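# Rest cable runway's far end on bracket between lugs

## Task

Set the far end of the cable runway solidly on the bracket so it sits between the two lugs, then open the gripper(s) and pull the arms away. It only counts if the runway stays there on its own, with no robot supporting it at the end.

## Robot and tools

Robots and cameras. Four identical i2rt Big YAM arms, named arm1, arm2, arm3 and arm4. Each has six joints, a two-finger gripper and a wrist camera (arm1_cam_wrist to arm4_cam_wrist). Two fixed room cameras, cam_high and cam_low, are not attached to any arm. With joints 1 and 6 at 0 and the hand level and pointing forward, the wrist camera rides on top of the hand and looks toward the fingertips. Reach is roughly 1.0 m from the joint 1 axis. The arms act independently: if one stalls, the others keep going.

Frames. Any poses mentioned live in one shared scene frame with its origin on the floor and +z upward. The hand point is midway between the fingertips. The hand's z axis runs along the fingers, and its y axis is the direction the fingers open and close. Foot poses are never printed. Note that the tools only accept joint targets, not Cartesian poses.

execute_actions. Argument actions is a list holding one action object, or empty (an empty list just reports state and images). The action object has one optional key per arm ("arm1".."arm4"), each containing "joints": an object of named absolute joint targets for that arm. Names and ranges: joint1_rad -2.879 to 2.879 (base yaw; positive is counter-clockwise seen from above; 0 means the arm extends the way its foot faces), joint2_rad 0 to 3.141 (shoulder; 0 has the upper arm pointing back roughly horizontal, increasing raises it and then carries it forward), joint3_rad 0 to 3.019 (elbow; 0 is fully folded, increasing opens it), joint4_rad -1.692 to 1.57 (hand pitch; positive tilts the fingers up), joint5_rad -1.57 to 1.57 (hand side swing; positive toward the arm's right), joint6_rad -2.094 to 2.094 (hand roll; positive is clockwise viewed from behind the hand), all in radians; gripper_m 0 to 0.093 in metres, the fingertip gap. Completion tolerances are ±0.045, ±0.14, ±0.09, ±0.055, ±0.03, ±0.035 rad and ±0.003 m respectively. Every value is an absolute target, not an offset. All motions in an action begin together and may finish at different moments; each joint has its own speed, so the hand can sweep a wide curve between postures. A single action runs at most 15 s. Unknown keys or out-of-range numbers get the whole call rejected, with nothing moving. Joints or arms you omit may still be driving toward earlier targets. Optional cameras: list of camera names (or "all"); null, omitted or ["all"] returns every camera, [] returns none. Images are captured at the end of the call, in the order named by the pictures line.

wait: seconds from 0 to 10; commands nothing, the scene keeps evolving, and it returns the same state and images as an empty action.

zoom_image: camera (one of the six names) and region [x0, y0, x1, y1] in pixels from the top-left of that camera's most recent full image, at most 504 by 504. Only cameras present in the latest result can be zoomed.

finished_scene: scene, the integer number of the current scene. It ends that scene irreversibly after the last command has been held, and its result says whether the goal was met and gives the following task. Sending a reply without any tool call ends everything.

Reading results. joint_positions gives current joint values. joint_status tells how each commanded motion of the last accepted action ended: off_target (stopped short and may still be pushing), contact_stop or time_out (the joint gives up its old target and holds where it stopped, though a timed-out joint may keep a target no more than 0.375, 0.375, 0.113, 0.225, 0.075, 0.3 rad from its position for joints 1 to 6 and keep pressing, moving there if the path frees up), not_followed (a safety check refused that arm's joint targets; a "joint command not followed" line, usually with a cause: line, explains, and the gripper part still runs; the arm may retry those targets on later actions until you send acceptable ones). on_its_own lists things this call did not command; "held at" there is the held target, not the actual position. To relieve a joint that keeps pushing, command it to its reported position. A very small change from the current position may produce no movement. A joint carrying load sags after stopping. If a call reports a stop, any further execute_actions, wait or finished_scene calls in the same reply are skipped.

Heat. Holding loads warms motors, even while you are composing a reply, during which the robots keep the last command. MOTOR HOT appears from 85 °C; at 100 °C the arm and its gripper go limp until cooled, reported as OVER-TEMPERATURE FAULT, and unfinished keys show limit_stop_at_motor_heat, which is not evidence of contact; resend the target afterwards. Some heat persists into later scenes.

Cautions. The arms do not stop on contact and can push hard, so avoid driving into objects or each other. Two robots pressing hard together ends the run in failure; a hard hit may too. Nothing in the state reports arm-to-arm contact, and the self/inter-arm collision check can react late and ignores fingers, gripper housings and wrist cameras. Objects touching robots do not count as robot contact. Never knock anything out of the work area or onto the floor. Avoid drops, slips, slams and forceful pushes. Loose objects may occasionally be nudged by an outside disturbance. Shorter total robot motion is better.

Each tool is called after "Request:" in YAML: its name, and indented under it one key for each argument.

## Session

Request:
execute_actions:
  actions: []

Scene clock: 0.00 s.
Motor temperatures (°C, as the motors report them): arm1=[27 28 27 27 26 29] | arm2=[27 28 26 29 27 26] | arm3=[26 29 28 29 29 29] | arm4=[29 29 30 27 27 30]
arm1.joint_positions: joint1_rad=-0.454 joint2_rad=+0.563 joint3_rad=+1.436 joint4_rad=-1.229 joint5_rad=-0.273 joint6_rad=-0.412 gripper_m=+0.094
arm1.joint_status: not commanded
arm1.hand: x=-0.9209 y=-0.2838 z=+1.3880 quat_wxyz=(-0.517, +0.574, -0.581, -0.256) (m; scene frame)
arm2.joint_positions: joint1_rad=+0.470 joint2_rad=+0.583 joint3_rad=+1.447 joint4_rad=-1.196 joint5_rad=+0.064 joint6_rad=-0.475 gripper_m=+0.095
arm2.joint_status: not commanded
arm2.hand: x=-0.2290 y=+0.3055 z=+1.4251 quat_wxyz=(-0.382, -0.295, -0.760, +0.436) (m; scene frame)
arm3.joint_positions: joint1_rad=+0.255 joint2_rad=+0.637 joint3_rad=+1.366 joint4_rad=-1.283 joint5_rad=-0.069 joint6_rad=-0.074 gripper_m=+0.095
arm3.joint_status: not commanded
arm3.hand: x=+0.5054 y=-0.3091 z=+1.3398 quat_wxyz=(-0.252, +0.760, -0.435, -0.412) (m; scene frame)
arm4.joint_positions: joint1_rad=-0.284 joint2_rad=+0.640 joint3_rad=+1.425 joint4_rad=-1.341 joint5_rad=+0.051 joint6_rad=+0.030 gripper_m=+0.095
arm4.joint_status: not commanded
arm4.hand: x=+1.1544 y=+0.2747 z=+1.3101 quat_wxyz=(-0.289, -0.703, -0.517, +0.394) (m; scene frame)
pictures: arm1_cam_wrist, arm2_cam_wrist, arm3_cam_wrist, arm4_cam_wrist, cam_high, cam_low
Images, in order (width x height): arm1_cam_wrist 504x504, arm2_cam_wrist 504x504, arm3_cam_wrist 504x504, arm4_cam_wrist 504x504, cam_high 504x504, cam_low 504x504.

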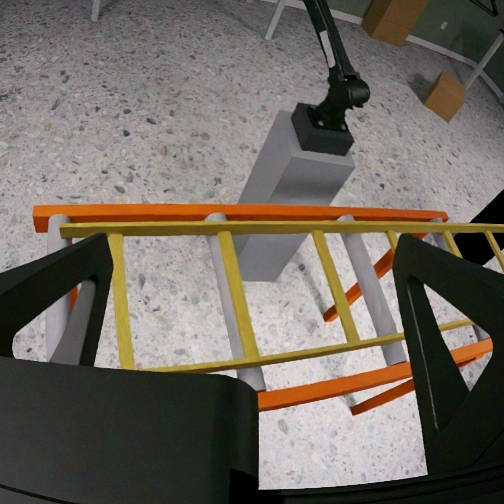

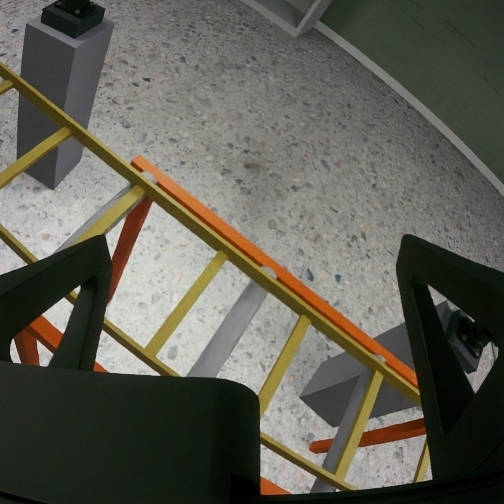

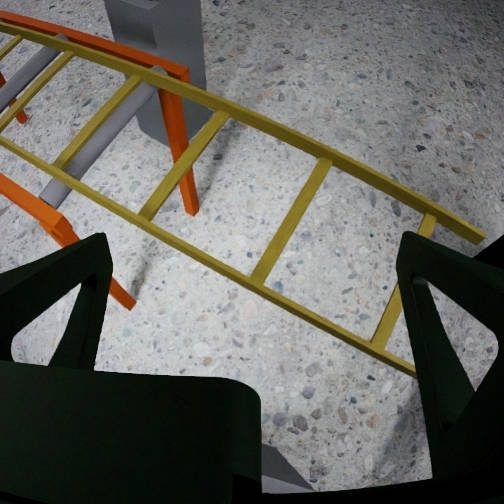

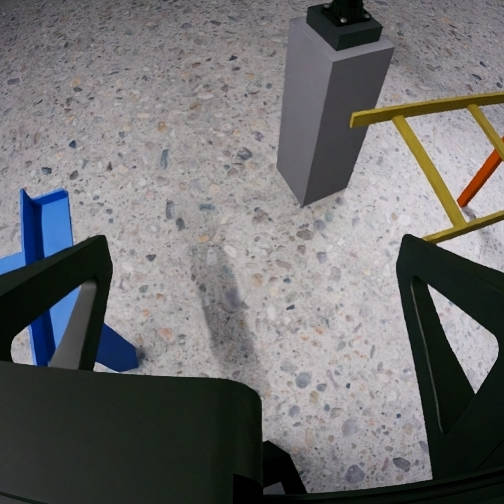

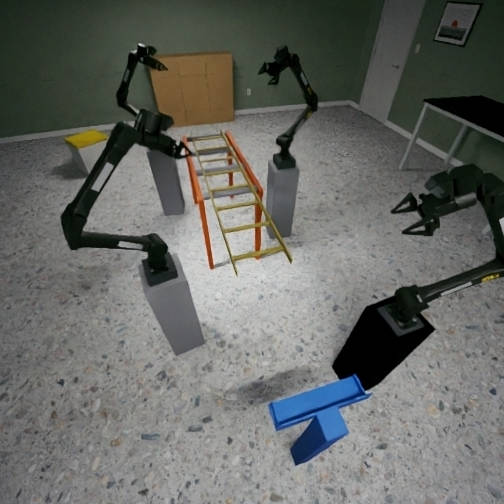

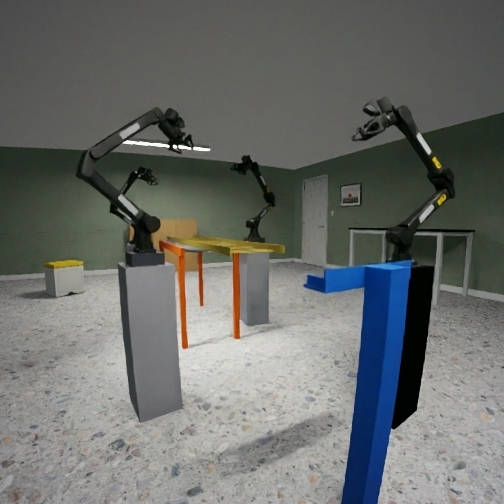

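Request:
execute_actions:
  actions:
    - {"arm1":{"joints":{"joint1_rad":0,"joint5_rad":0,"joint6_rad":0}},"arm2":{"joints":{"joint1_rad":0,"joint5_rad":0,"joint6_rad":0}},"arm3":{"joints":{"joint1_rad":0,"joint5_rad":0,"joint6_rad":0}},"arm4":{"joints":{"joint1_rad":0,"joint5_rad":0,"joint6_rad":0}}}
  cameras: []

Request:
execute_actions:
  actions:
    - {"arm1":{"joints":{"joint4_rad":-0.6}},"arm2":{"joints":{"joint3_rad":1.0}},"arm3":{"joints":{"joint2_rad":1.2}},"arm4":{"joints":{"joint2_rad":1.2,"joint3_rad":1.2,"joint4_rad":-1.5}}}

Scene clock: 4.90 s.
Motor temperatures (°C, as the motors report them): arm1=[27 28 28 28 26 29] | arm2=[27 29 28 29 27 26] | arm3=[26 29 30 29 29 29] | arm4=[29 29 32 27 27 30]
arm1.joint_positions: joint1_rad=-0.010 joint2_rad=+0.563 joint3_rad=+1.436 joint4_rad=-1.229 joint5_rad=-0.003 joint6_rad=-0.016 gripper_m=+0.094
arm1.joint_status: all done
arm1.hand: x=-0.9670 y=-0.2691 z=+1.3854 quat_wxyz=(-0.441, +0.535, -0.623, -0.362) (m; scene frame)
arm2.joint_positions: joint1_rad=+0.008 joint2_rad=+0.583 joint3_rad=+1.447 joint4_rad=-1.196 joint5_rad=+0.001 joint6_rad=-0.015 gripper_m=+0.095
arm2.joint_status: all done
arm2.hand: x=-0.3198 y=+0.2915 z=+1.4237 quat_wxyz=(-0.397, -0.591, -0.564, +0.418) (m; scene frame)
arm3.joint_positions: joint1_rad=+0.003 joint2_rad=+0.637 joint3_rad=+1.366 joint4_rad=-1.283 joint5_rad=-0.002 joint6_rad=-0.013 gripper_m=+0.095
arm3.joint_status: all done
arm3.hand: x=+0.5763 y=-0.2858 z=+1.3396 quat_wxyz=(-0.313, +0.673, -0.561, -0.366) (m; scene frame)
arm4.joint_positions: joint1_rad=-0.007 joint2_rad=+0.640 joint3_rad=+1.425 joint4_rad=-1.341 joint5_rad=+0.002 joint6_rad=+0.012 gripper_m=+0.095
arm4.joint_status: all done
arm4.hand: x=+1.2277 y=+0.2654 z=+1.3099 quat_wxyz=(-0.352, -0.611, -0.623, +0.339) (m; scene frame)
pictures: none
No camera images: the call's "cameras" was empty. Leave "cameras" out to get every camera's image.

Scene clock: 6.40 s.
Motor temperatures (°C, as the motors report them): arm1=[27 28 29 28 26 29] | arm2=[27 29 28 29 27 26] | arm3=[26 29 31 29 29 29] | arm4=[29 30 33 27 27 30]
arm1.joint_positions: joint1_rad=-0.010 joint2_rad=+0.563 joint3_rad=+1.436 joint4_rad=-0.620 joint5_rad=-0.003 joint6_rad=-0.016 gripper_m=+0.094
arm1.joint_status: all done
arm1.hand: x=-0.9667 y=-0.2614 z=+1.5327 quat_wxyz=(-0.611, +0.400, -0.463, -0.503) (m; scene frame)
arm2.joint_positions: joint1_rad=+0.008 joint2_rad=+0.587 joint3_rad=+0.990 joint4_rad=-1.196 joint5_rad=+0.001 joint6_rad=-0.015 gripper_m=+0.095
arm2.joint_status: all done
arm2.hand: x=-0.3191 y=+0.2490 z=+1.1884 quat_wxyz=(-0.260, -0.669, -0.642, +0.270) (m; scene frame)
arm3.joint_positions: joint1_rad=+0.003 joint2_rad=+1.195 joint3_rad=+1.366 joint4_rad=-1.283 joint5_rad=-0.002 joint6_rad=-0.013 gripper_m=+0.095
arm3.joint_status: all done
arm3.hand: x=+0.5470 y=-0.1109 z=+1.1545 quat_wxyz=(-0.144, +0.749, -0.624, -0.169) (m; scene frame)
arm4.joint_positions: joint1_rad=-0.007 joint2_rad=+1.201 joint3_rad=+1.185 joint4_rad=-1.485 joint5_rad=+0.002 joint6_rad=+0.012 gripper_m=+0.095
arm4.joint_status: all done
arm4.hand: x=+1.2308 y=+0.1542 z=+1.0158 quat_wxyz=(-0.026, -0.699, -0.714, +0.027) (m; scene frame)
pictures: arm1_cam_wrist, arm2_cam_wrist, arm3_cam_wrist, arm4_cam_wrist, cam_high, cam_low
Images, in order (width x height): arm1_cam_wrist 504x504, arm2_cam_wrist 504x504, arm3_cam_wrist 504x504, arm4_cam_wrist 504x504, cam_high 504x504, cam_low 504x504.

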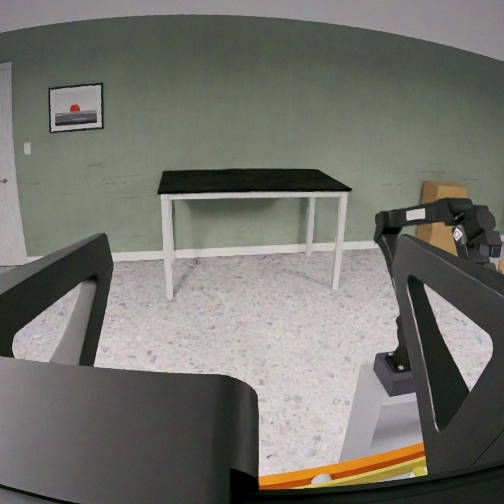

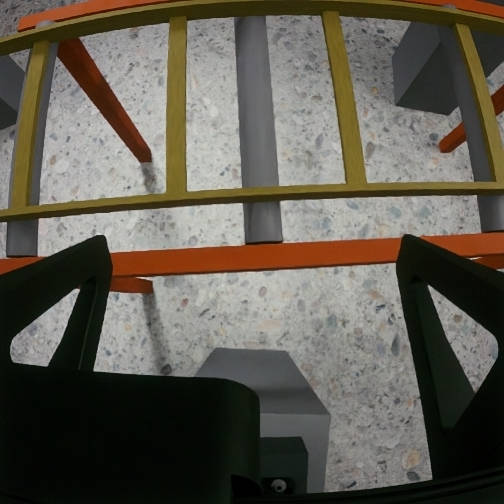

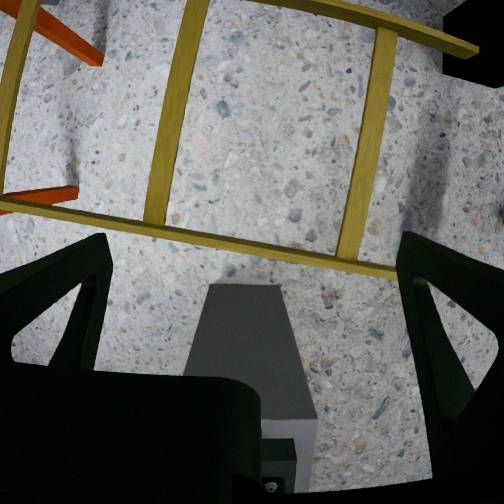

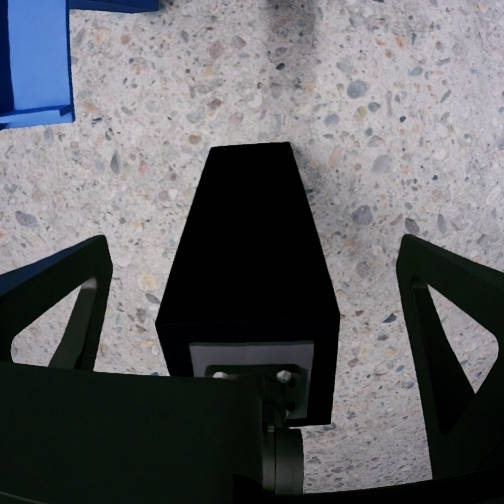

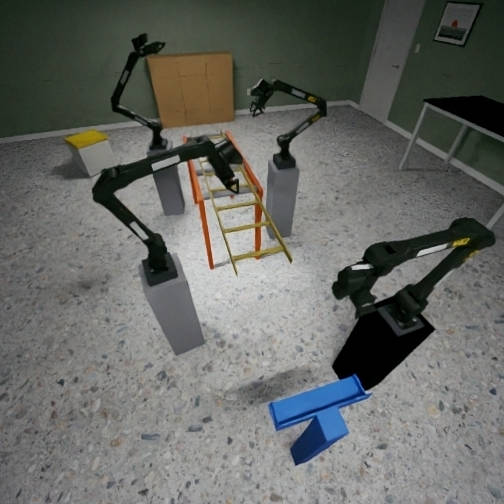

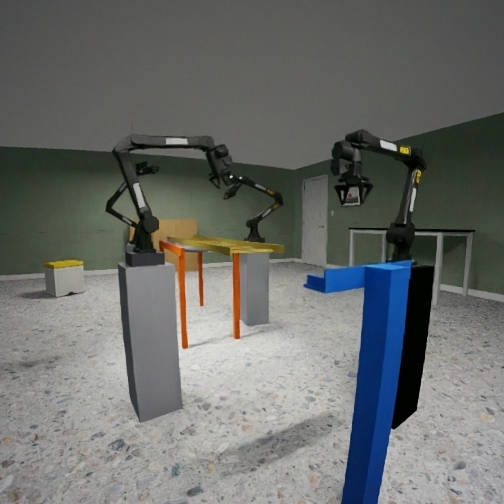

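Request:
execute_actions:
  actions:
    - {"arm3":{"joints":{"joint1_rad":-0.137,"joint2_rad":1.755,"joint3_rad":1.767,"joint4_rad":-1.58}},"arm4":{"joints":{"joint1_rad":0.5,"joint2_rad":1.6,"joint3_rad":1.8,"joint4_rad":-1.4}}}
  cameras: ["arm3_cam_wrist","arm4_cam_wrist","cam_high","cam_low"]

Scene clock: 8.50 s.
Motor temperatures (°C, as the motors report them): arm1=[27 28 29 28 26 29] | arm2=[27 29 29 29 27 26] | arm3=[26 29 32 29 29 29] | arm4=[29 30 34 27 27 30]
arm1.joint_positions: joint1_rad=-0.010 joint2_rad=+0.563 joint3_rad=+1.436 joint4_rad=-0.620 joint5_rad=-0.003 joint6_rad=-0.016 gripper_m=+0.094
arm1.joint_status: not commanded
arm1.hand: x=-0.9667 y=-0.2614 z=+1.5327 quat_wxyz=(-0.611, +0.400, -0.463, -0.503) (m; scene frame)
arm2.joint_positions: joint1_rad=+0.008 joint2_rad=+0.587 joint3_rad=+0.990 joint4_rad=-1.196 joint5_rad=+0.001 joint6_rad=-0.015 gripper_m=+0.095
arm2.joint_status: not commanded
arm2.hand: x=-0.3191 y=+0.2490 z=+1.1884 quat_wxyz=(-0.260, -0.669, -0.642, +0.270) (m; scene frame)
arm3.joint_positions: joint1_rad=-0.144 joint2_rad=+1.752 joint3_rad=+1.716 joint4_rad=-1.568 joint5_rad=-0.001 joint6_rad=-0.012 gripper_m=+0.095
arm3.joint_status: all done
arm3.hand: x=+0.6085 y=-0.0072 z=+1.0329 quat_wxyz=(+0.015, +0.718, -0.695, +0.016) (m; scene frame)
arm4.joint_positions: joint1_rad=+0.508 joint2_rad=+1.587 joint3_rad=+1.766 joint4_rad=-1.409 joint5_rad=+0.000 joint6_rad=+0.010 gripper_m=+0.095
arm4.joint_status: all done
arm4.hand: x=+1.5083 y=+0.0285 z=+1.1032 quat_wxyz=(-0.149, -0.487, -0.857, +0.085) (m; scene frame)
pictures: arm3_cam_wrist, arm4_cam_wrist, cam_high, cam_low
Images, in order (width x height): arm3_cam_wrist 504x504, arm4_cam_wrist 504x504, cam_high 504x504, cam_low 504x504.

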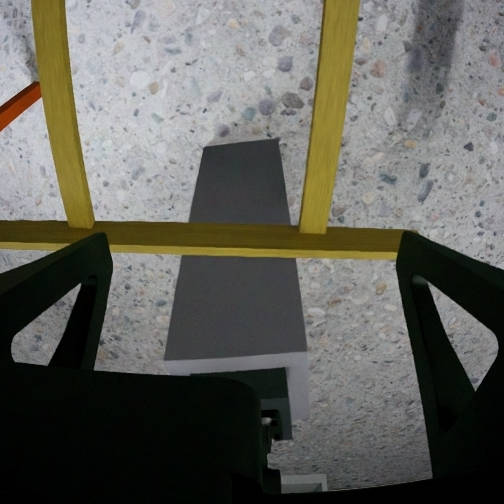

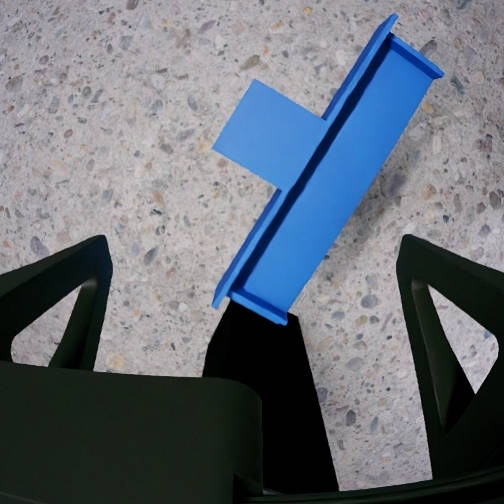

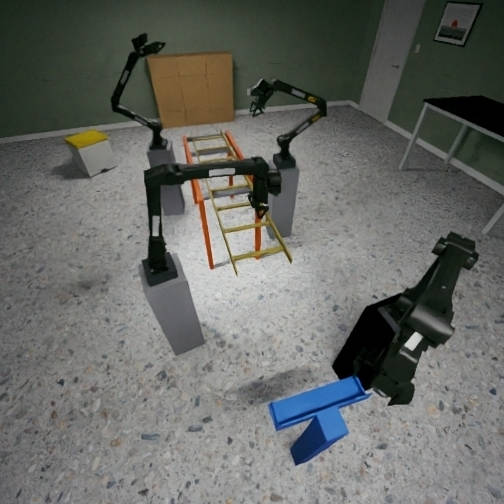

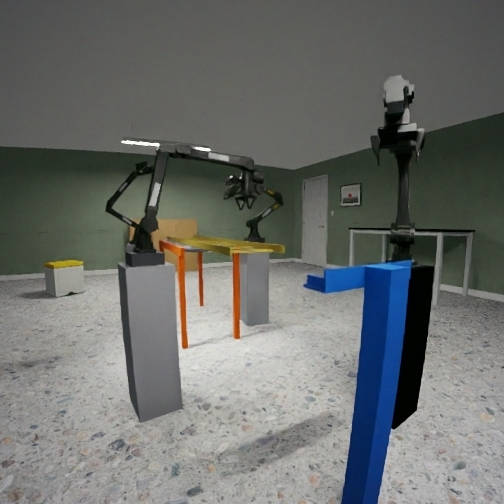

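Request:
execute_actions:
  actions:
    - {"arm3":{"joints":{"joint1_rad":0.204,"joint2_rad":1.774,"joint3_rad":1.55,"joint4_rad":-1.33,"joint6_rad":0.37}},"arm4":{"joints":{"joint1_rad":0.5,"joint2_rad":1.75,"joint3_rad":1.7,"joint4_rad":-1.5,"joint6_rad":0.53}}}
  cameras: ["arm3_cam_wrist","arm4_cam_wrist","cam_low"]

Scene clock: 10.30 s.
Motor temperatures (°C, as the motors report them): arm1=[27 28 29 28 26 29] | arm2=[27 29 29 29 27 26] | arm3=[26 29 32 29 29 29] | arm4=[29 30 35 27 27 30]
arm1.joint_positions: joint1_rad=-0.010 joint2_rad=+0.563 joint3_rad=+1.436 joint4_rad=-0.620 joint5_rad=-0.003 joint6_rad=-0.016 gripper_m=+0.094
arm1.joint_status: not commanded
arm1.hand: x=-0.9667 y=-0.2614 z=+1.5327 quat_wxyz=(-0.611, +0.400, -0.463, -0.503) (m; scene frame)
arm2.joint_positions: joint1_rad=+0.008 joint2_rad=+0.587 joint3_rad=+0.990 joint4_rad=-1.196 joint5_rad=+0.001 joint6_rad=-0.015 gripper_m=+0.095
arm2.joint_status: not commanded
arm2.hand: x=-0.3191 y=+0.2490 z=+1.1884 quat_wxyz=(-0.260, -0.669, -0.642, +0.270) (m; scene frame)
arm3.joint_positions: joint1_rad=+0.199 joint2_rad=+1.772 joint3_rad=+1.553 joint4_rad=-1.342 joint5_rad=-0.002 joint6_rad=+0.357 gripper_m=+0.095
arm3.joint_status: all done
arm3.hand: x=+0.4279 y=-0.0344 z=+0.9601 quat_wxyz=(+0.002, +0.710, -0.705, +0.000) (m; scene frame)
arm4.joint_positions: joint1_rad=+0.508 joint2_rad=+1.745 joint3_rad=+1.684 joint4_rad=-1.485 joint5_rad=+0.000 joint6_rad=+0.518 gripper_m=+0.095
arm4.joint_status: all done
arm4.hand: x=+1.5017 y=+0.0385 z=+0.9814 quat_wxyz=(-0.013, -0.696, -0.717, +0.005) (m; scene frame)
pictures: arm3_cam_wrist, arm4_cam_wrist, cam_low
Images, in order (width x height): arm3_cam_wrist 504x504, arm4_cam_wrist 504x504, cam_low 504x504.

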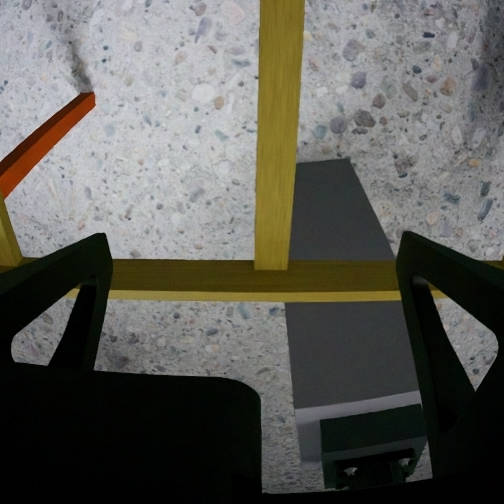

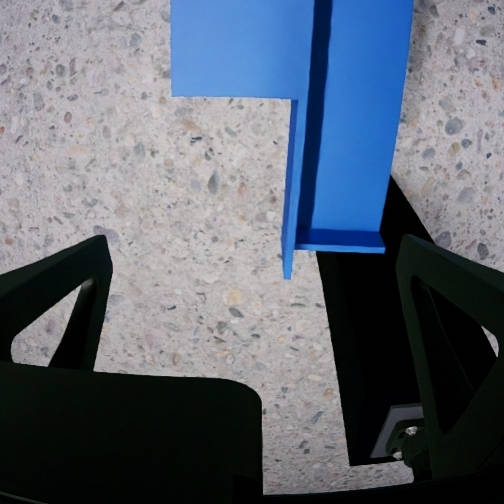

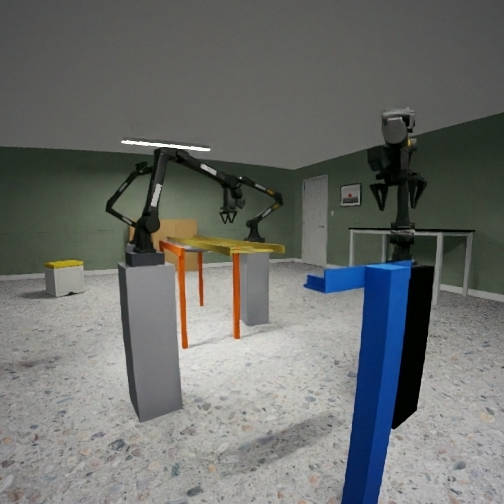

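Request:
execute_actions:
  actions:
    - {"arm3":{"joints":{"joint1_rad":0.178,"joint2_rad":1.835,"joint3_rad":1.391,"joint4_rad":-1.127,"joint6_rad":0.35}}}
  cameras: ["arm3_cam_wrist","cam_low"]

Scene clock: 11.43 s.
Motor temperatures (°C, as the motors report them): arm1=[27 28 29 28 26 29] | arm2=[27 29 30 29 27 26] | arm3=[26 30 32 29 29 29] | arm4=[29 30 35 27 27 30]
arm1.joint_positions: joint1_rad=-0.010 joint2_rad=+0.563 joint3_rad=+1.436 joint4_rad=-0.620 joint5_rad=-0.003 joint6_rad=-0.016 gripper_m=+0.094
arm1.joint_status: not commanded
arm1.hand: x=-0.9667 y=-0.2614 z=+1.5327 quat_wxyz=(-0.611, +0.400, -0.463, -0.503) (m; scene frame)
arm2.joint_positions: joint1_rad=+0.008 joint2_rad=+0.587 joint3_rad=+0.990 joint4_rad=-1.196 joint5_rad=+0.001 joint6_rad=-0.015 gripper_m=+0.095
arm2.joint_status: not commanded
arm2.hand: x=-0.3191 y=+0.2490 z=+1.1884 quat_wxyz=(-0.260, -0.669, -0.642, +0.270) (m; scene frame)
arm3.joint_positions: joint1_rad=+0.181 joint2_rad=+1.836 joint3_rad=+1.389 joint4_rad=-1.139 joint5_rad=-0.002 joint6_rad=+0.357 gripper_m=+0.095
arm3.joint_status: all done
arm3.hand: x=+0.4415 y=-0.0433 z=+0.8682 quat_wxyz=(+0.007, +0.703, -0.711, +0.012) (m; scene frame)
arm4.joint_positions: joint1_rad=+0.508 joint2_rad=+1.745 joint3_rad=+1.684 joint4_rad=-1.485 joint5_rad=+0.000 joint6_rad=+0.518 gripper_m=+0.095
arm4.joint_status: not commanded
arm4.hand: x=+1.5017 y=+0.0385 z=+0.9814 quat_wxyz=(-0.013, -0.697, -0.717, +0.005) (m; scene frame)
pictures: arm3_cam_wrist, cam_low
Images, in order (width x height): arm3_cam_wrist 504x504, cam_low 504x504.

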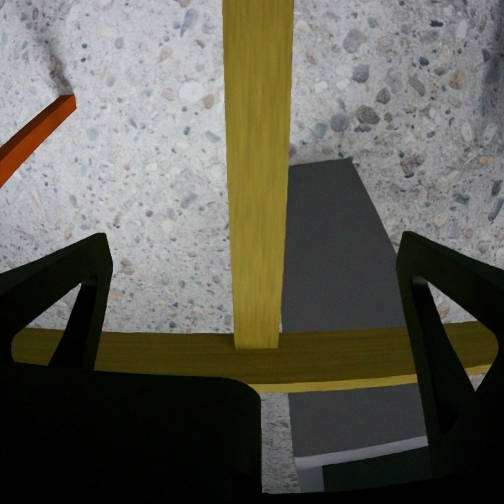

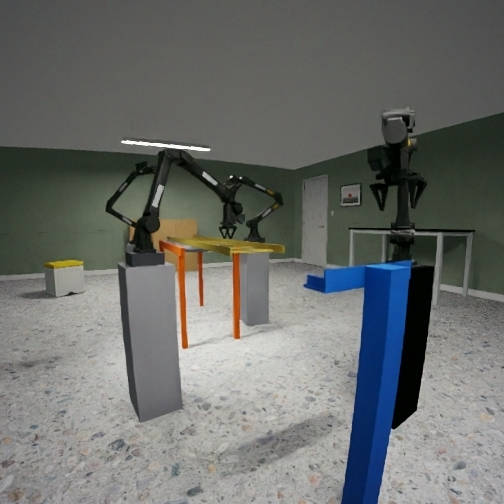

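Request:
execute_actions:
  actions:
    - {"arm3":{"joints":{"joint2_rad":1.928,"joint3_rad":1.325,"joint4_rad":-0.955}}}
  cameras: ["arm3_cam_wrist","cam_low"]

Request:
execute_actions:
  actions:
    - {"arm3":{"joints":{"gripper_m":0.0}}}
  cameras: ["arm3_cam_wrist"]

Scene clock: 12.57 s.
Motor temperatures (°C, as the motors report them): arm1=[27 28 30 28 26 29] | arm2=[27 29 30 29 27 26] | arm3=[26 30 32 29 29 29] | arm4=[29 31 35 27 27 30]
arm1.joint_positions: joint1_rad=-0.010 joint2_rad=+0.563 joint3_rad=+1.436 joint4_rad=-0.620 joint5_rad=-0.003 joint6_rad=-0.016 gripper_m=+0.094
arm1.joint_status: not commanded
arm1.hand: x=-0.9667 y=-0.2614 z=+1.5327 quat_wxyz=(-0.611, +0.400, -0.463, -0.503) (m; scene frame)
arm2.joint_positions: joint1_rad=+0.008 joint2_rad=+0.587 joint3_rad=+0.990 joint4_rad=-1.196 joint5_rad=+0.001 joint6_rad=-0.015 gripper_m=+0.095
arm2.joint_status: not commanded
arm2.hand: x=-0.3191 y=+0.2490 z=+1.1884 quat_wxyz=(-0.260, -0.669, -0.642, +0.270) (m; scene frame)
arm3.joint_positions: joint1_rad=+0.181 joint2_rad=+1.928 joint3_rad=+1.326 joint4_rad=-0.967 joint5_rad=-0.002 joint6_rad=+0.357 gripper_m=+0.095
arm3.joint_status: all done
arm3.hand: x=+0.4398 y=-0.0386 z=+0.8004 quat_wxyz=(+0.003, +0.703, -0.711, +0.004) (m; scene frame)
arm4.joint_positions: joint1_rad=+0.508 joint2_rad=+1.745 joint3_rad=+1.684 joint4_rad=-1.485 joint5_rad=+0.000 joint6_rad=+0.518 gripper_m=+0.095
arm4.joint_status: not commanded
arm4.hand: x=+1.5017 y=+0.0385 z=+0.9814 quat_wxyz=(-0.013, -0.697, -0.717, +0.005) (m; scene frame)
pictures: arm3_cam_wrist, cam_low
Images, in order (width x height): arm3_cam_wrist 504x504, cam_low 504x504.

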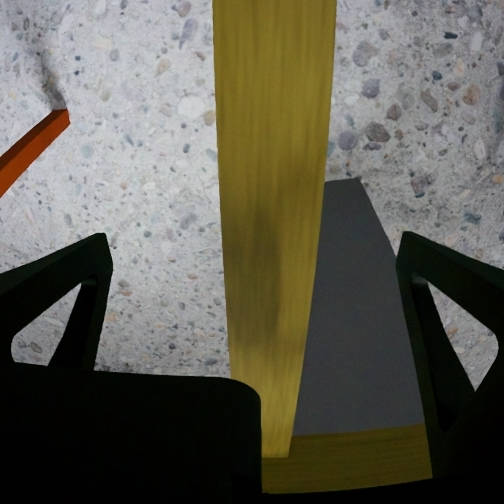

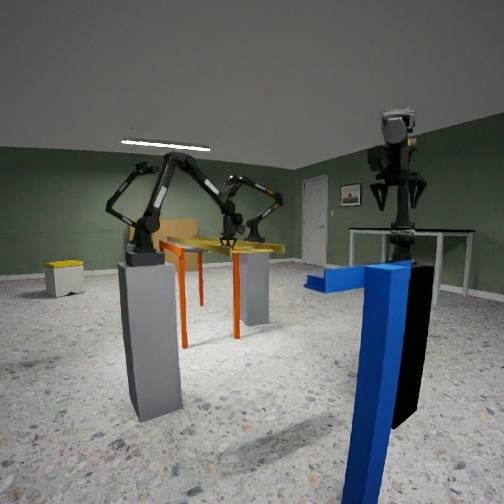

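Scene clock: 13.30 s.
Motor temperatures (°C, as the motors report them): arm1=[27 28 30 28 26 29] | arm2=[27 29 30 29 27 26] | arm3=[26 30 32 29 29 29] | arm4=[29 31 35 27 27 30]
arm1.joint_positions: joint1_rad=-0.010 joint2_rad=+0.563 joint3_rad=+1.436 joint4_rad=-0.620 joint5_rad=-0.003 joint6_rad=-0.016 gripper_m=+0.094
arm1.joint_status: not commanded
arm1.hand: x=-0.9667 y=-0.2614 z=+1.5327 quat_wxyz=(-0.611, +0.400, -0.463, -0.503) (m; scene frame)
arm2.joint_positions: joint1_rad=+0.008 joint2_rad=+0.587 joint3_rad=+0.990 joint4_rad=-1.196 joint5_rad=+0.001 joint6_rad=-0.015 gripper_m=+0.095
arm2.joint_status: not commanded
arm2.hand: x=-0.3191 y=+0.2490 z=+1.1884 quat_wxyz=(-0.260, -0.669, -0.642, +0.270) (m; scene frame)
arm3.joint_positions: joint1_rad=+0.177 joint2_rad=+1.927 joint3_rad=+1.324 joint4_rad=-0.966 joint5_rad=+0.002 joint6_rad=+0.356 gripper_m=+0.025
arm3.joint_status: gripper_m off_target (ended at +0.025, target +0.000)
arm3.hand: x=+0.4425 y=-0.0381 z=+0.8002 quat_wxyz=(+0.001, +0.702, -0.712, +0.005) (m; scene frame)
arm4.joint_positions: joint1_rad=+0.508 joint2_rad=+1.745 joint3_rad=+1.684 joint4_rad=-1.485 joint5_rad=+0.000 joint6_rad=+0.518 gripper_m=+0.095
arm4.joint_status: not commanded
arm4.hand: x=+1.5017 y=+0.0385 z=+0.9814 quat_wxyz=(-0.013, -0.697, -0.717, +0.005) (m; scene frame)
pictures: arm3_cam_wrist
Images, in order (width x height): arm3_cam_wrist 504x504.

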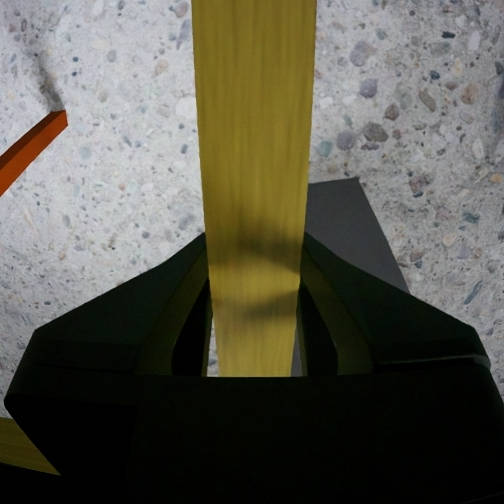

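Request:
execute_actions:
  actions:
    - {"arm3":{"joints":{"joint1_rad":-0.166,"joint2_rad":1.855,"joint3_rad":1.225,"joint4_rad":-0.937,"joint6_rad":0.0}}}
  cameras: ["cam_high"]

Request:
execute_actions:
  actions:
    - {"arm3":{"joints":{"joint1_rad":-0.514,"joint2_rad":1.91,"joint3_rad":1.36,"joint4_rad":-0.99,"joint6_rad":-0.35}}}
  cameras: ["cam_high","cam_low","arm2_cam_wrist"]

Scene clock: 15.87 s.
Motor temperatures (°C, as the motors report them): arm1=[27 28 30 28 26 29] | arm2=[27 29 31 29 27 26] | arm3=[26 31 32 29 29 29] | arm4=[29 31 36 27 27 30]
arm1.joint_positions: joint1_rad=-0.010 joint2_rad=+0.563 joint3_rad=+1.436 joint4_rad=-0.620 joint5_rad=-0.003 joint6_rad=-0.016 gripper_m=+0.094
arm1.joint_status: not commanded
arm1.hand: x=-0.9667 y=-0.2614 z=+1.5327 quat_wxyz=(-0.611, +0.400, -0.463, -0.503) (m; scene frame)
arm2.joint_positions: joint1_rad=+0.008 joint2_rad=+0.587 joint3_rad=+0.990 joint4_rad=-1.196 joint5_rad=+0.001 joint6_rad=-0.015 gripper_m=+0.095
arm2.joint_status: not commanded
arm2.hand: x=-0.3191 y=+0.2490 z=+1.1884 quat_wxyz=(-0.260, -0.669, -0.642, +0.270) (m; scene frame)
arm3.joint_positions: joint1_rad=-0.177 joint2_rad=+1.872 joint3_rad=+1.214 joint4_rad=-0.923 joint5_rad=-0.004 joint6_rad=+0.005 gripper_m=+0.025
arm3.joint_status: all done
arm3.hand: x=+0.6261 y=-0.0415 z=+0.7941 quat_wxyz=(+0.008, +0.701, -0.713, +0.007) (m; scene frame)
arm4.joint_positions: joint1_rad=+0.508 joint2_rad=+1.745 joint3_rad=+1.684 joint4_rad=-1.485 joint5_rad=+0.000 joint6_rad=+0.518 gripper_m=+0.095
arm4.joint_status: not commanded
arm4.hand: x=+1.5017 y=+0.0385 z=+0.9814 quat_wxyz=(-0.013, -0.697, -0.717, +0.005) (m; scene frame)
pictures: cam_high
Images, in order (width x height): cam_high 504x504.

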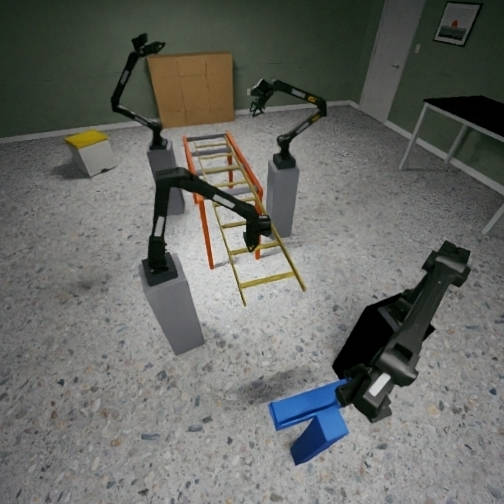

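Scene clock: 18.13 s.
Motor temperatures (°C, as the motors report them): arm1=[27 28 30 28 26 29] | arm2=[27 29 31 29 27 26] | arm3=[26 32 33 29 29 29] | arm4=[29 32 37 27 27 30]
arm1.joint_positions: joint1_rad=-0.010 joint2_rad=+0.563 joint3_rad=+1.436 joint4_rad=-0.620 joint5_rad=-0.003 joint6_rad=-0.016 gripper_m=+0.094
arm1.joint_status: not commanded
arm1.hand: x=-0.9667 y=-0.2614 z=+1.5327 quat_wxyz=(-0.611, +0.400, -0.463, -0.503) (m; scene frame)
arm2.joint_positions: joint1_rad=+0.008 joint2_rad=+0.587 joint3_rad=+0.990 joint4_rad=-1.196 joint5_rad=+0.001 joint6_rad=-0.015 gripper_m=+0.095
arm2.joint_status: not commanded
arm2.hand: x=-0.3191 y=+0.2490 z=+1.1884 quat_wxyz=(-0.260, -0.669, -0.642, +0.270) (m; scene frame)
arm3.joint_positions: joint1_rad=-0.528 joint2_rad=+2.009 joint3_rad=+1.309 joint4_rad=-0.962 joint5_rad=-0.007 joint6_rad=-0.326 gripper_m=+0.025
arm3.joint_status: all done
arm3.hand: x=+0.8020 y=-0.0602 z=+0.7560 quat_wxyz=(+0.045, +0.693, -0.719, +0.021) (m; scene frame)
arm4.joint_positions: joint1_rad=+0.508 joint2_rad=+1.745 joint3_rad=+1.684 joint4_rad=-1.485 joint5_rad=+0.000 joint6_rad=+0.518 gripper_m=+0.095
arm4.joint_status: not commanded
arm4.hand: x=+1.5017 y=+0.0385 z=+0.9814 quat_wxyz=(-0.013, -0.697, -0.717, +0.005) (m; scene frame)
pictures: arm2_cam_wrist, cam_high, cam_low
Images, in order (width x height): arm2_cam_wrist 504x504, cam_high 504x504, cam_low 504x504.

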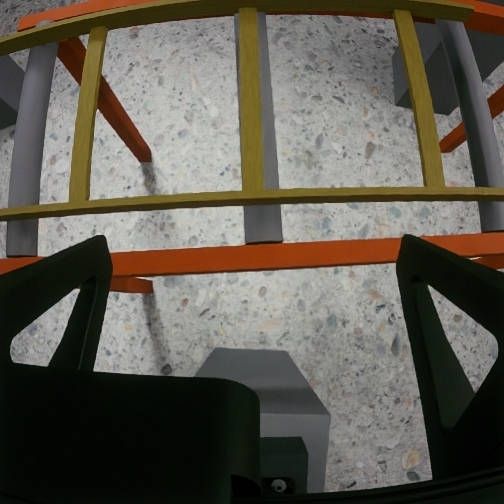

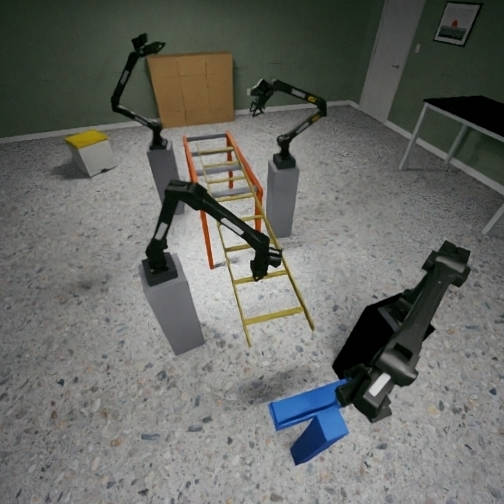

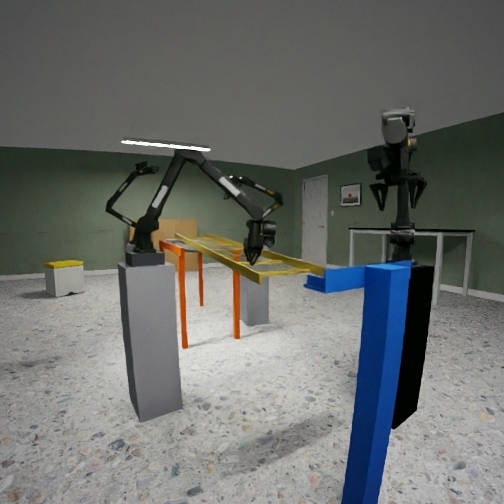

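Request:
execute_actions:
  actions:
    - {"arm3":{"joints":{"joint2_rad":1.81,"joint3_rad":1.39}},"arm4":{"joints":{"joint1_rad":-0.451,"joint2_rad":1.699,"joint3_rad":1.37,"joint4_rad":-1.229,"joint6_rad":-0.416}}}
  cameras: ["cam_low","arm4_cam_wrist"]

Scene clock: 20.13 s.
Motor temperatures (°C, as the motors report them): arm1=[27 28 30 28 26 29] | arm2=[27 29 31 29 27 26] | arm3=[26 33 34 29 29 29] | arm4=[29 32 37 27 27 30]
arm1.joint_positions: joint1_rad=-0.010 joint2_rad=+0.563 joint3_rad=+1.436 joint4_rad=-0.620 joint5_rad=-0.003 joint6_rad=-0.016 gripper_m=+0.094
arm1.joint_status: not commanded
arm1.hand: x=-0.9667 y=-0.2614 z=+1.5327 quat_wxyz=(-0.611, +0.400, -0.463, -0.503) (m; scene frame)
arm2.joint_positions: joint1_rad=+0.008 joint2_rad=+0.587 joint3_rad=+0.990 joint4_rad=-1.196 joint5_rad=+0.001 joint6_rad=-0.015 gripper_m=+0.095
arm2.joint_status: not commanded
arm2.hand: x=-0.3191 y=+0.2490 z=+1.1884 quat_wxyz=(-0.260, -0.669, -0.642, +0.270) (m; scene frame)
arm3.joint_positions: joint1_rad=-0.526 joint2_rad=+1.916 joint3_rad=+1.309 joint4_rad=-0.990 joint5_rad=+0.012 joint6_rad=-0.329 gripper_m=+0.025
arm3.joint_status: all done
arm3.hand: x=+0.8067 y=-0.0537 z=+0.8025 quat_wxyz=(+0.012, +0.695, -0.719, +0.016) (m; scene frame)
arm4.joint_positions: joint1_rad=-0.456 joint2_rad=+1.706 joint3_rad=+1.368 joint4_rad=-1.240 joint5_rad=+0.000 joint6_rad=-0.404 gripper_m=+0.095
arm4.joint_status: all done
arm4.hand: x=+1.0178 y=+0.0449 z=+0.8840 quat_wxyz=(+0.000, -0.712, -0.703, -0.001) (m; scene frame)
pictures: arm4_cam_wrist, cam_low
Images, in order (width x height): arm4_cam_wrist 504x504, cam_low 504x504.

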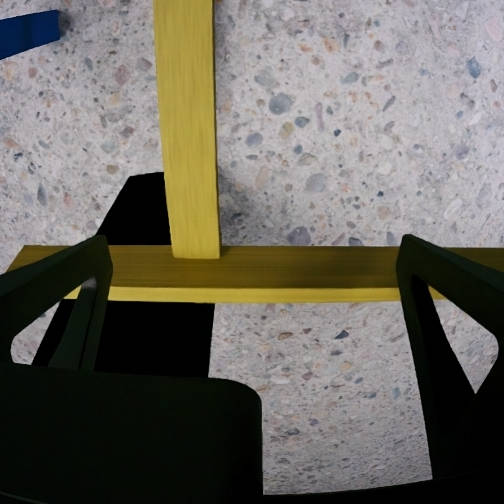

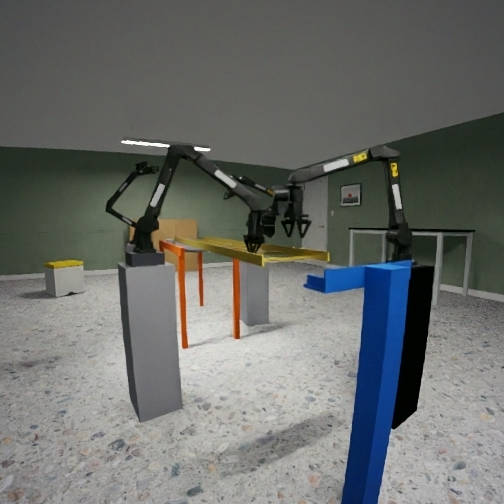

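Request:
execute_actions:
  actions:
    - {"arm4":{"joints":{"joint1_rad":-0.39,"joint2_rad":1.794,"joint3_rad":1.255,"joint4_rad":-1.025,"joint6_rad":-0.37}}}
  cameras: ["arm4_cam_wrist"]

Request:
execute_actions:
  actions:
    - {"arm4":{"joints":{"gripper_m":0}}}
  cameras: ["arm4_cam_wrist"]

Scene clock: 21.47 s.
Motor temperatures (°C, as the motors report them): arm1=[27 29 31 28 26 29] | arm2=[27 29 32 29 27 26] | arm3=[26 33 35 29 29 29] | arm4=[29 32 37 27 27 30]
arm1.joint_positions: joint1_rad=-0.010 joint2_rad=+0.563 joint3_rad=+1.436 joint4_rad=-0.620 joint5_rad=-0.003 joint6_rad=-0.016 gripper_m=+0.094
arm1.joint_status: not commanded
arm1.hand: x=-0.9667 y=-0.2614 z=+1.5327 quat_wxyz=(-0.611, +0.400, -0.463, -0.503) (m; scene frame)
arm2.joint_positions: joint1_rad=+0.008 joint2_rad=+0.587 joint3_rad=+0.990 joint4_rad=-1.196 joint5_rad=+0.001 joint6_rad=-0.015 gripper_m=+0.095
arm2.joint_status: not commanded
arm2.hand: x=-0.3191 y=+0.2490 z=+1.1884 quat_wxyz=(-0.260, -0.669, -0.642, +0.270) (m; scene frame)
arm3.joint_positions: joint1_rad=-0.526 joint2_rad=+1.916 joint3_rad=+1.309 joint4_rad=-0.990 joint5_rad=+0.012 joint6_rad=-0.329 gripper_m=+0.025
arm3.joint_status: not commanded
arm3.hand: x=+0.8067 y=-0.0537 z=+0.8025 quat_wxyz=(+0.012, +0.695, -0.719, +0.016) (m; scene frame)
arm4.joint_positions: joint1_rad=-0.386 joint2_rad=+1.798 joint3_rad=+1.246 joint4_rad=-1.041 joint5_rad=+0.000 joint6_rad=-0.382 gripper_m=+0.095
arm4.joint_status: all done
arm4.hand: x=+1.0525 y=+0.0367 z=+0.7980 quat_wxyz=(+0.004, -0.694, -0.720, -0.008) (m; scene frame)
pictures: arm4_cam_wrist
Images, in order (width x height): arm4_cam_wrist 504x504.

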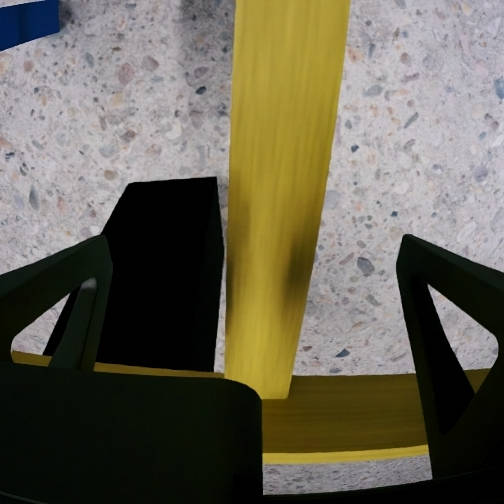

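Scene clock: 22.20 s.
Motor temperatures (°C, as the motors report them): arm1=[27 29 31 28 26 29] | arm2=[27 29 32 29 27 26] | arm3=[26 33 35 29 29 29] | arm4=[29 32 37 27 27 30]
arm1.joint_positions: joint1_rad=-0.010 joint2_rad=+0.563 joint3_rad=+1.436 joint4_rad=-0.620 joint5_rad=-0.003 joint6_rad=-0.016 gripper_m=+0.094
arm1.joint_status: not commanded
arm1.hand: x=-0.9667 y=-0.2614 z=+1.5327 quat_wxyz=(-0.611, +0.400, -0.463, -0.503) (m; scene frame)
arm2.joint_positions: joint1_rad=+0.008 joint2_rad=+0.587 joint3_rad=+0.990 joint4_rad=-1.196 joint5_rad=+0.001 joint6_rad=-0.015 gripper_m=+0.095
arm2.joint_status: not commanded
arm2.hand: x=-0.3191 y=+0.2490 z=+1.1884 quat_wxyz=(-0.260, -0.669, -0.642, +0.270) (m; scene frame)
arm3.joint_positions: joint1_rad=-0.527 joint2_rad=+1.916 joint3_rad=+1.309 joint4_rad=-0.990 joint5_rad=+0.014 joint6_rad=-0.329 gripper_m=+0.025
arm3.joint_status: not commanded
arm3.hand: x=+0.8072 y=-0.0539 z=+0.8025 quat_wxyz=(+0.012, +0.695, -0.719, +0.017) (m; scene frame)
arm4.joint_positions: joint1_rad=-0.390 joint2_rad=+1.797 joint3_rad=+1.246 joint4_rad=-1.035 joint5_rad=+0.006 joint6_rad=-0.373 gripper_m=+0.025
arm4.joint_status: gripper_m off_target (ended at +0.025, target +0.000)
arm4.hand: x=+1.0489 y=+0.0363 z=+0.7983 quat_wxyz=(+0.005, -0.699, -0.715, -0.004) (m; scene frame)
pictures: arm4_cam_wrist
Images, in order (width x height): arm4_cam_wrist 504x504.

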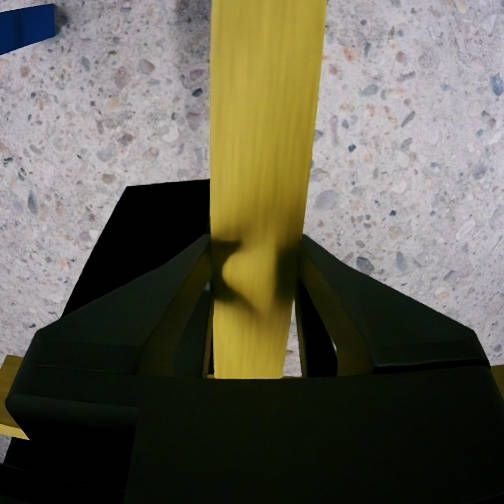

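Request:
execute_actions:
  actions:
    - {"arm3":{"joints":{"joint1_rad":-0.803,"joint2_rad":2.04,"joint3_rad":1.80,"joint4_rad":-1.155,"joint6_rad":-0.63}},"arm4":{"joints":{"joint1_rad":0.0,"joint2_rad":1.57,"joint3_rad":1.18,"joint4_rad":-1.04,"joint6_rad":0.02}}}
  cameras: ["cam_low","cam_high","arm4_cam_wrist"]

Scene clock: 24.13 s.
Motor temperatures (°C, as the motors report them): arm1=[27 29 31 28 26 29] | arm2=[27 29 32 29 27 26] | arm3=[26 34 36 29 29 29] | arm4=[29 33 37 27 27 30]
arm1.joint_positions: joint1_rad=-0.010 joint2_rad=+0.563 joint3_rad=+1.436 joint4_rad=-0.620 joint5_rad=-0.003 joint6_rad=-0.016 gripper_m=+0.094
arm1.joint_status: not commanded
arm1.hand: x=-0.9667 y=-0.2614 z=+1.5327 quat_wxyz=(-0.611, +0.400, -0.463, -0.503) (m; scene frame)
arm2.joint_positions: joint1_rad=+0.008 joint2_rad=+0.587 joint3_rad=+0.990 joint4_rad=-1.196 joint5_rad=+0.001 joint6_rad=-0.015 gripper_m=+0.095
arm2.joint_status: not commanded
arm2.hand: x=-0.3191 y=+0.2490 z=+1.1884 quat_wxyz=(-0.260, -0.669, -0.642, +0.270) (m; scene frame)
arm3.joint_positions: joint1_rad=-0.807 joint2_rad=+2.135 joint3_rad=+1.727 joint4_rad=-1.163 joint5_rad=+0.010 joint6_rad=-0.618 gripper_m=+0.025
arm3.joint_status: all done
arm3.hand: x=+1.0010 y=-0.0351 z=+0.8198 quat_wxyz=(+0.002, +0.698, -0.716, +0.010) (m; scene frame)
arm4.joint_positions: joint1_rad=-0.002 joint2_rad=+1.655 joint3_rad=+1.104 joint4_rad=-1.051 joint5_rad=+0.002 joint6_rad=+0.008 gripper_m=+0.025
arm4.joint_status: all done
arm4.hand: x=+1.2358 y=+0.0616 z=+0.8160 quat_wxyz=(+0.011, -0.696, -0.718, -0.008) (m; scene frame)
pictures: arm4_cam_wrist, cam_high, cam_low
Images, in order (width x height): arm4_cam_wrist 504x504, cam_high 504x504, cam_low 504x504.

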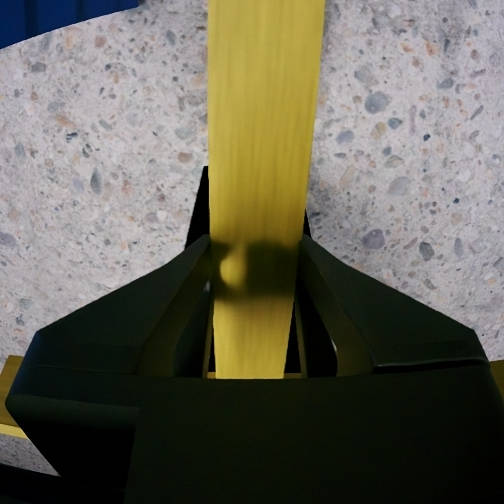

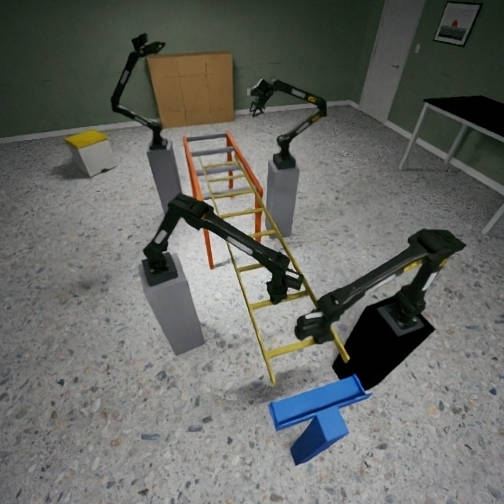

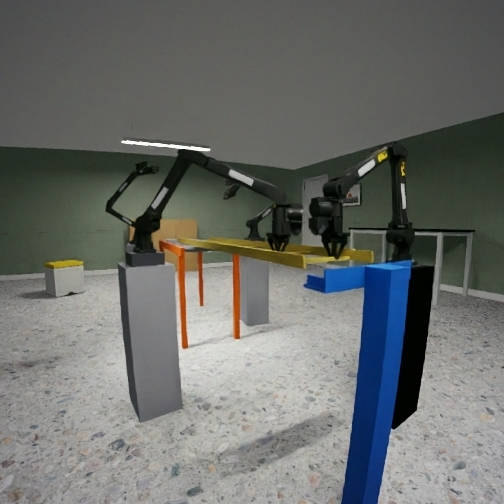

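Request:
execute_actions:
  actions:
    - {"arm3":{"joints":{"joint1_rad":-0.938,"joint2_rad":2.22,"joint3_rad":2.16,"joint4_rad":-1.32,"joint6_rad":-0.765}},"arm4":{"joints":{"joint1_rad":0.228,"joint2_rad":1.60,"joint3_rad":1.255,"joint4_rad":-1.05,"joint6_rad":0.25}}}
  cameras: ["cam_low","cam_high","arm4_cam_wrist"]

Request:
zoom_image:
  camera: "cam_high"
  region: [230, 320, 410, 470]

Scene clock: 26.67 s.
Motor temperatures (°C, as the motors report them): arm1=[27 29 31 28 26 29] | arm2=[27 28 32 29 27 26] | arm3=[26 36 38 29 29 29] | arm4=[29 33 39 27 27 30]
arm1.joint_positions: joint1_rad=-0.010 joint2_rad=+0.563 joint3_rad=+1.436 joint4_rad=-0.620 joint5_rad=-0.003 joint6_rad=-0.016 gripper_m=+0.094
arm1.joint_status: not commanded
arm1.hand: x=-0.9667 y=-0.2614 z=+1.5327 quat_wxyz=(-0.611, +0.400, -0.463, -0.503) (m; scene frame)
arm2.joint_positions: joint1_rad=+0.008 joint2_rad=+0.587 joint3_rad=+0.990 joint4_rad=-1.196 joint5_rad=+0.001 joint6_rad=-0.015 gripper_m=+0.095
arm2.joint_status: not commanded
arm2.hand: x=-0.3191 y=+0.2490 z=+1.1884 quat_wxyz=(-0.260, -0.669, -0.642, +0.270) (m; scene frame)
arm3.joint_positions: joint1_rad=-0.944 joint2_rad=+2.319 joint3_rad=+2.058 joint4_rad=-1.315 joint5_rad=+0.005 joint6_rad=-0.757 gripper_m=+0.025
arm3.joint_status: joint3_rad time_out (moved +0.331 of +0.433); the others done
arm3.on_its_own: joint3_rad reads +2.058 and still pushes toward +2.160 since a time_out
arm3.hand: x=+1.1110 y=-0.0453 z=+0.8209 quat_wxyz=(+0.005, +0.699, -0.715, +0.008) (m; scene frame)
arm4.joint_positions: joint1_rad=+0.234 joint2_rad=+1.703 joint3_rad=+1.169 joint4_rad=-1.047 joint5_rad=+0.001 joint6_rad=+0.248 gripper_m=+0.025
arm4.joint_status: all done
arm4.hand: x=+1.3452 y=+0.0522 z=+0.8158 quat_wxyz=(+0.004, -0.698, -0.716, +0.000) (m; scene frame)
pictures: arm4_cam_wrist, cam_high, cam_low
Images, in order (width x height): arm4_cam_wrist 504x504, cam_high 504x504, cam_low 504x504.

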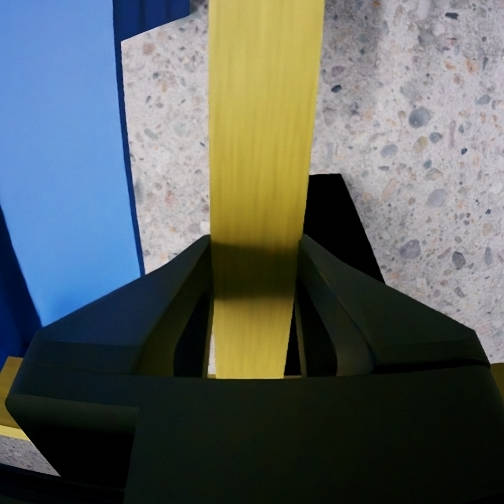

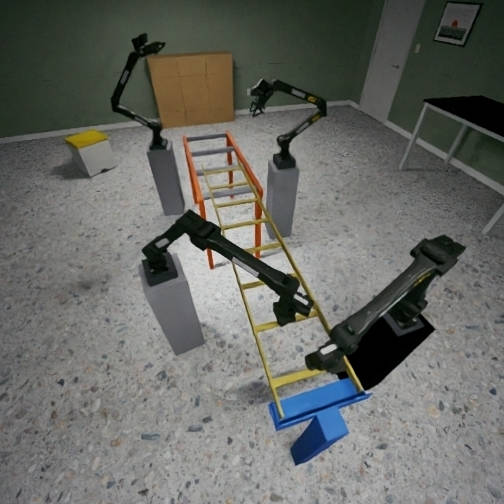

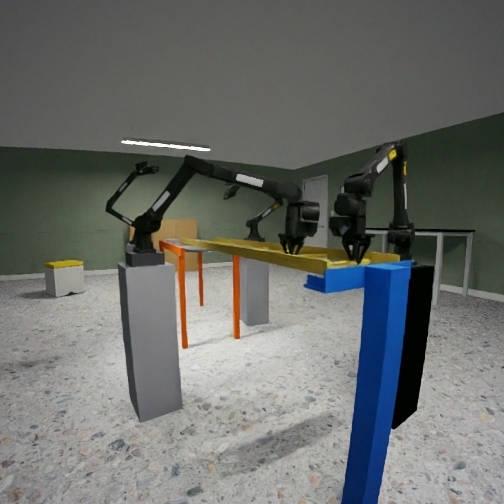

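Region (230, 320, 410, 470) of cam_high's 504x504 image, scaled by 2.800, with more detail than that image has.

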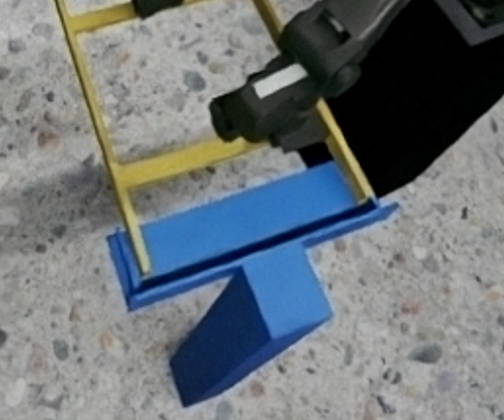

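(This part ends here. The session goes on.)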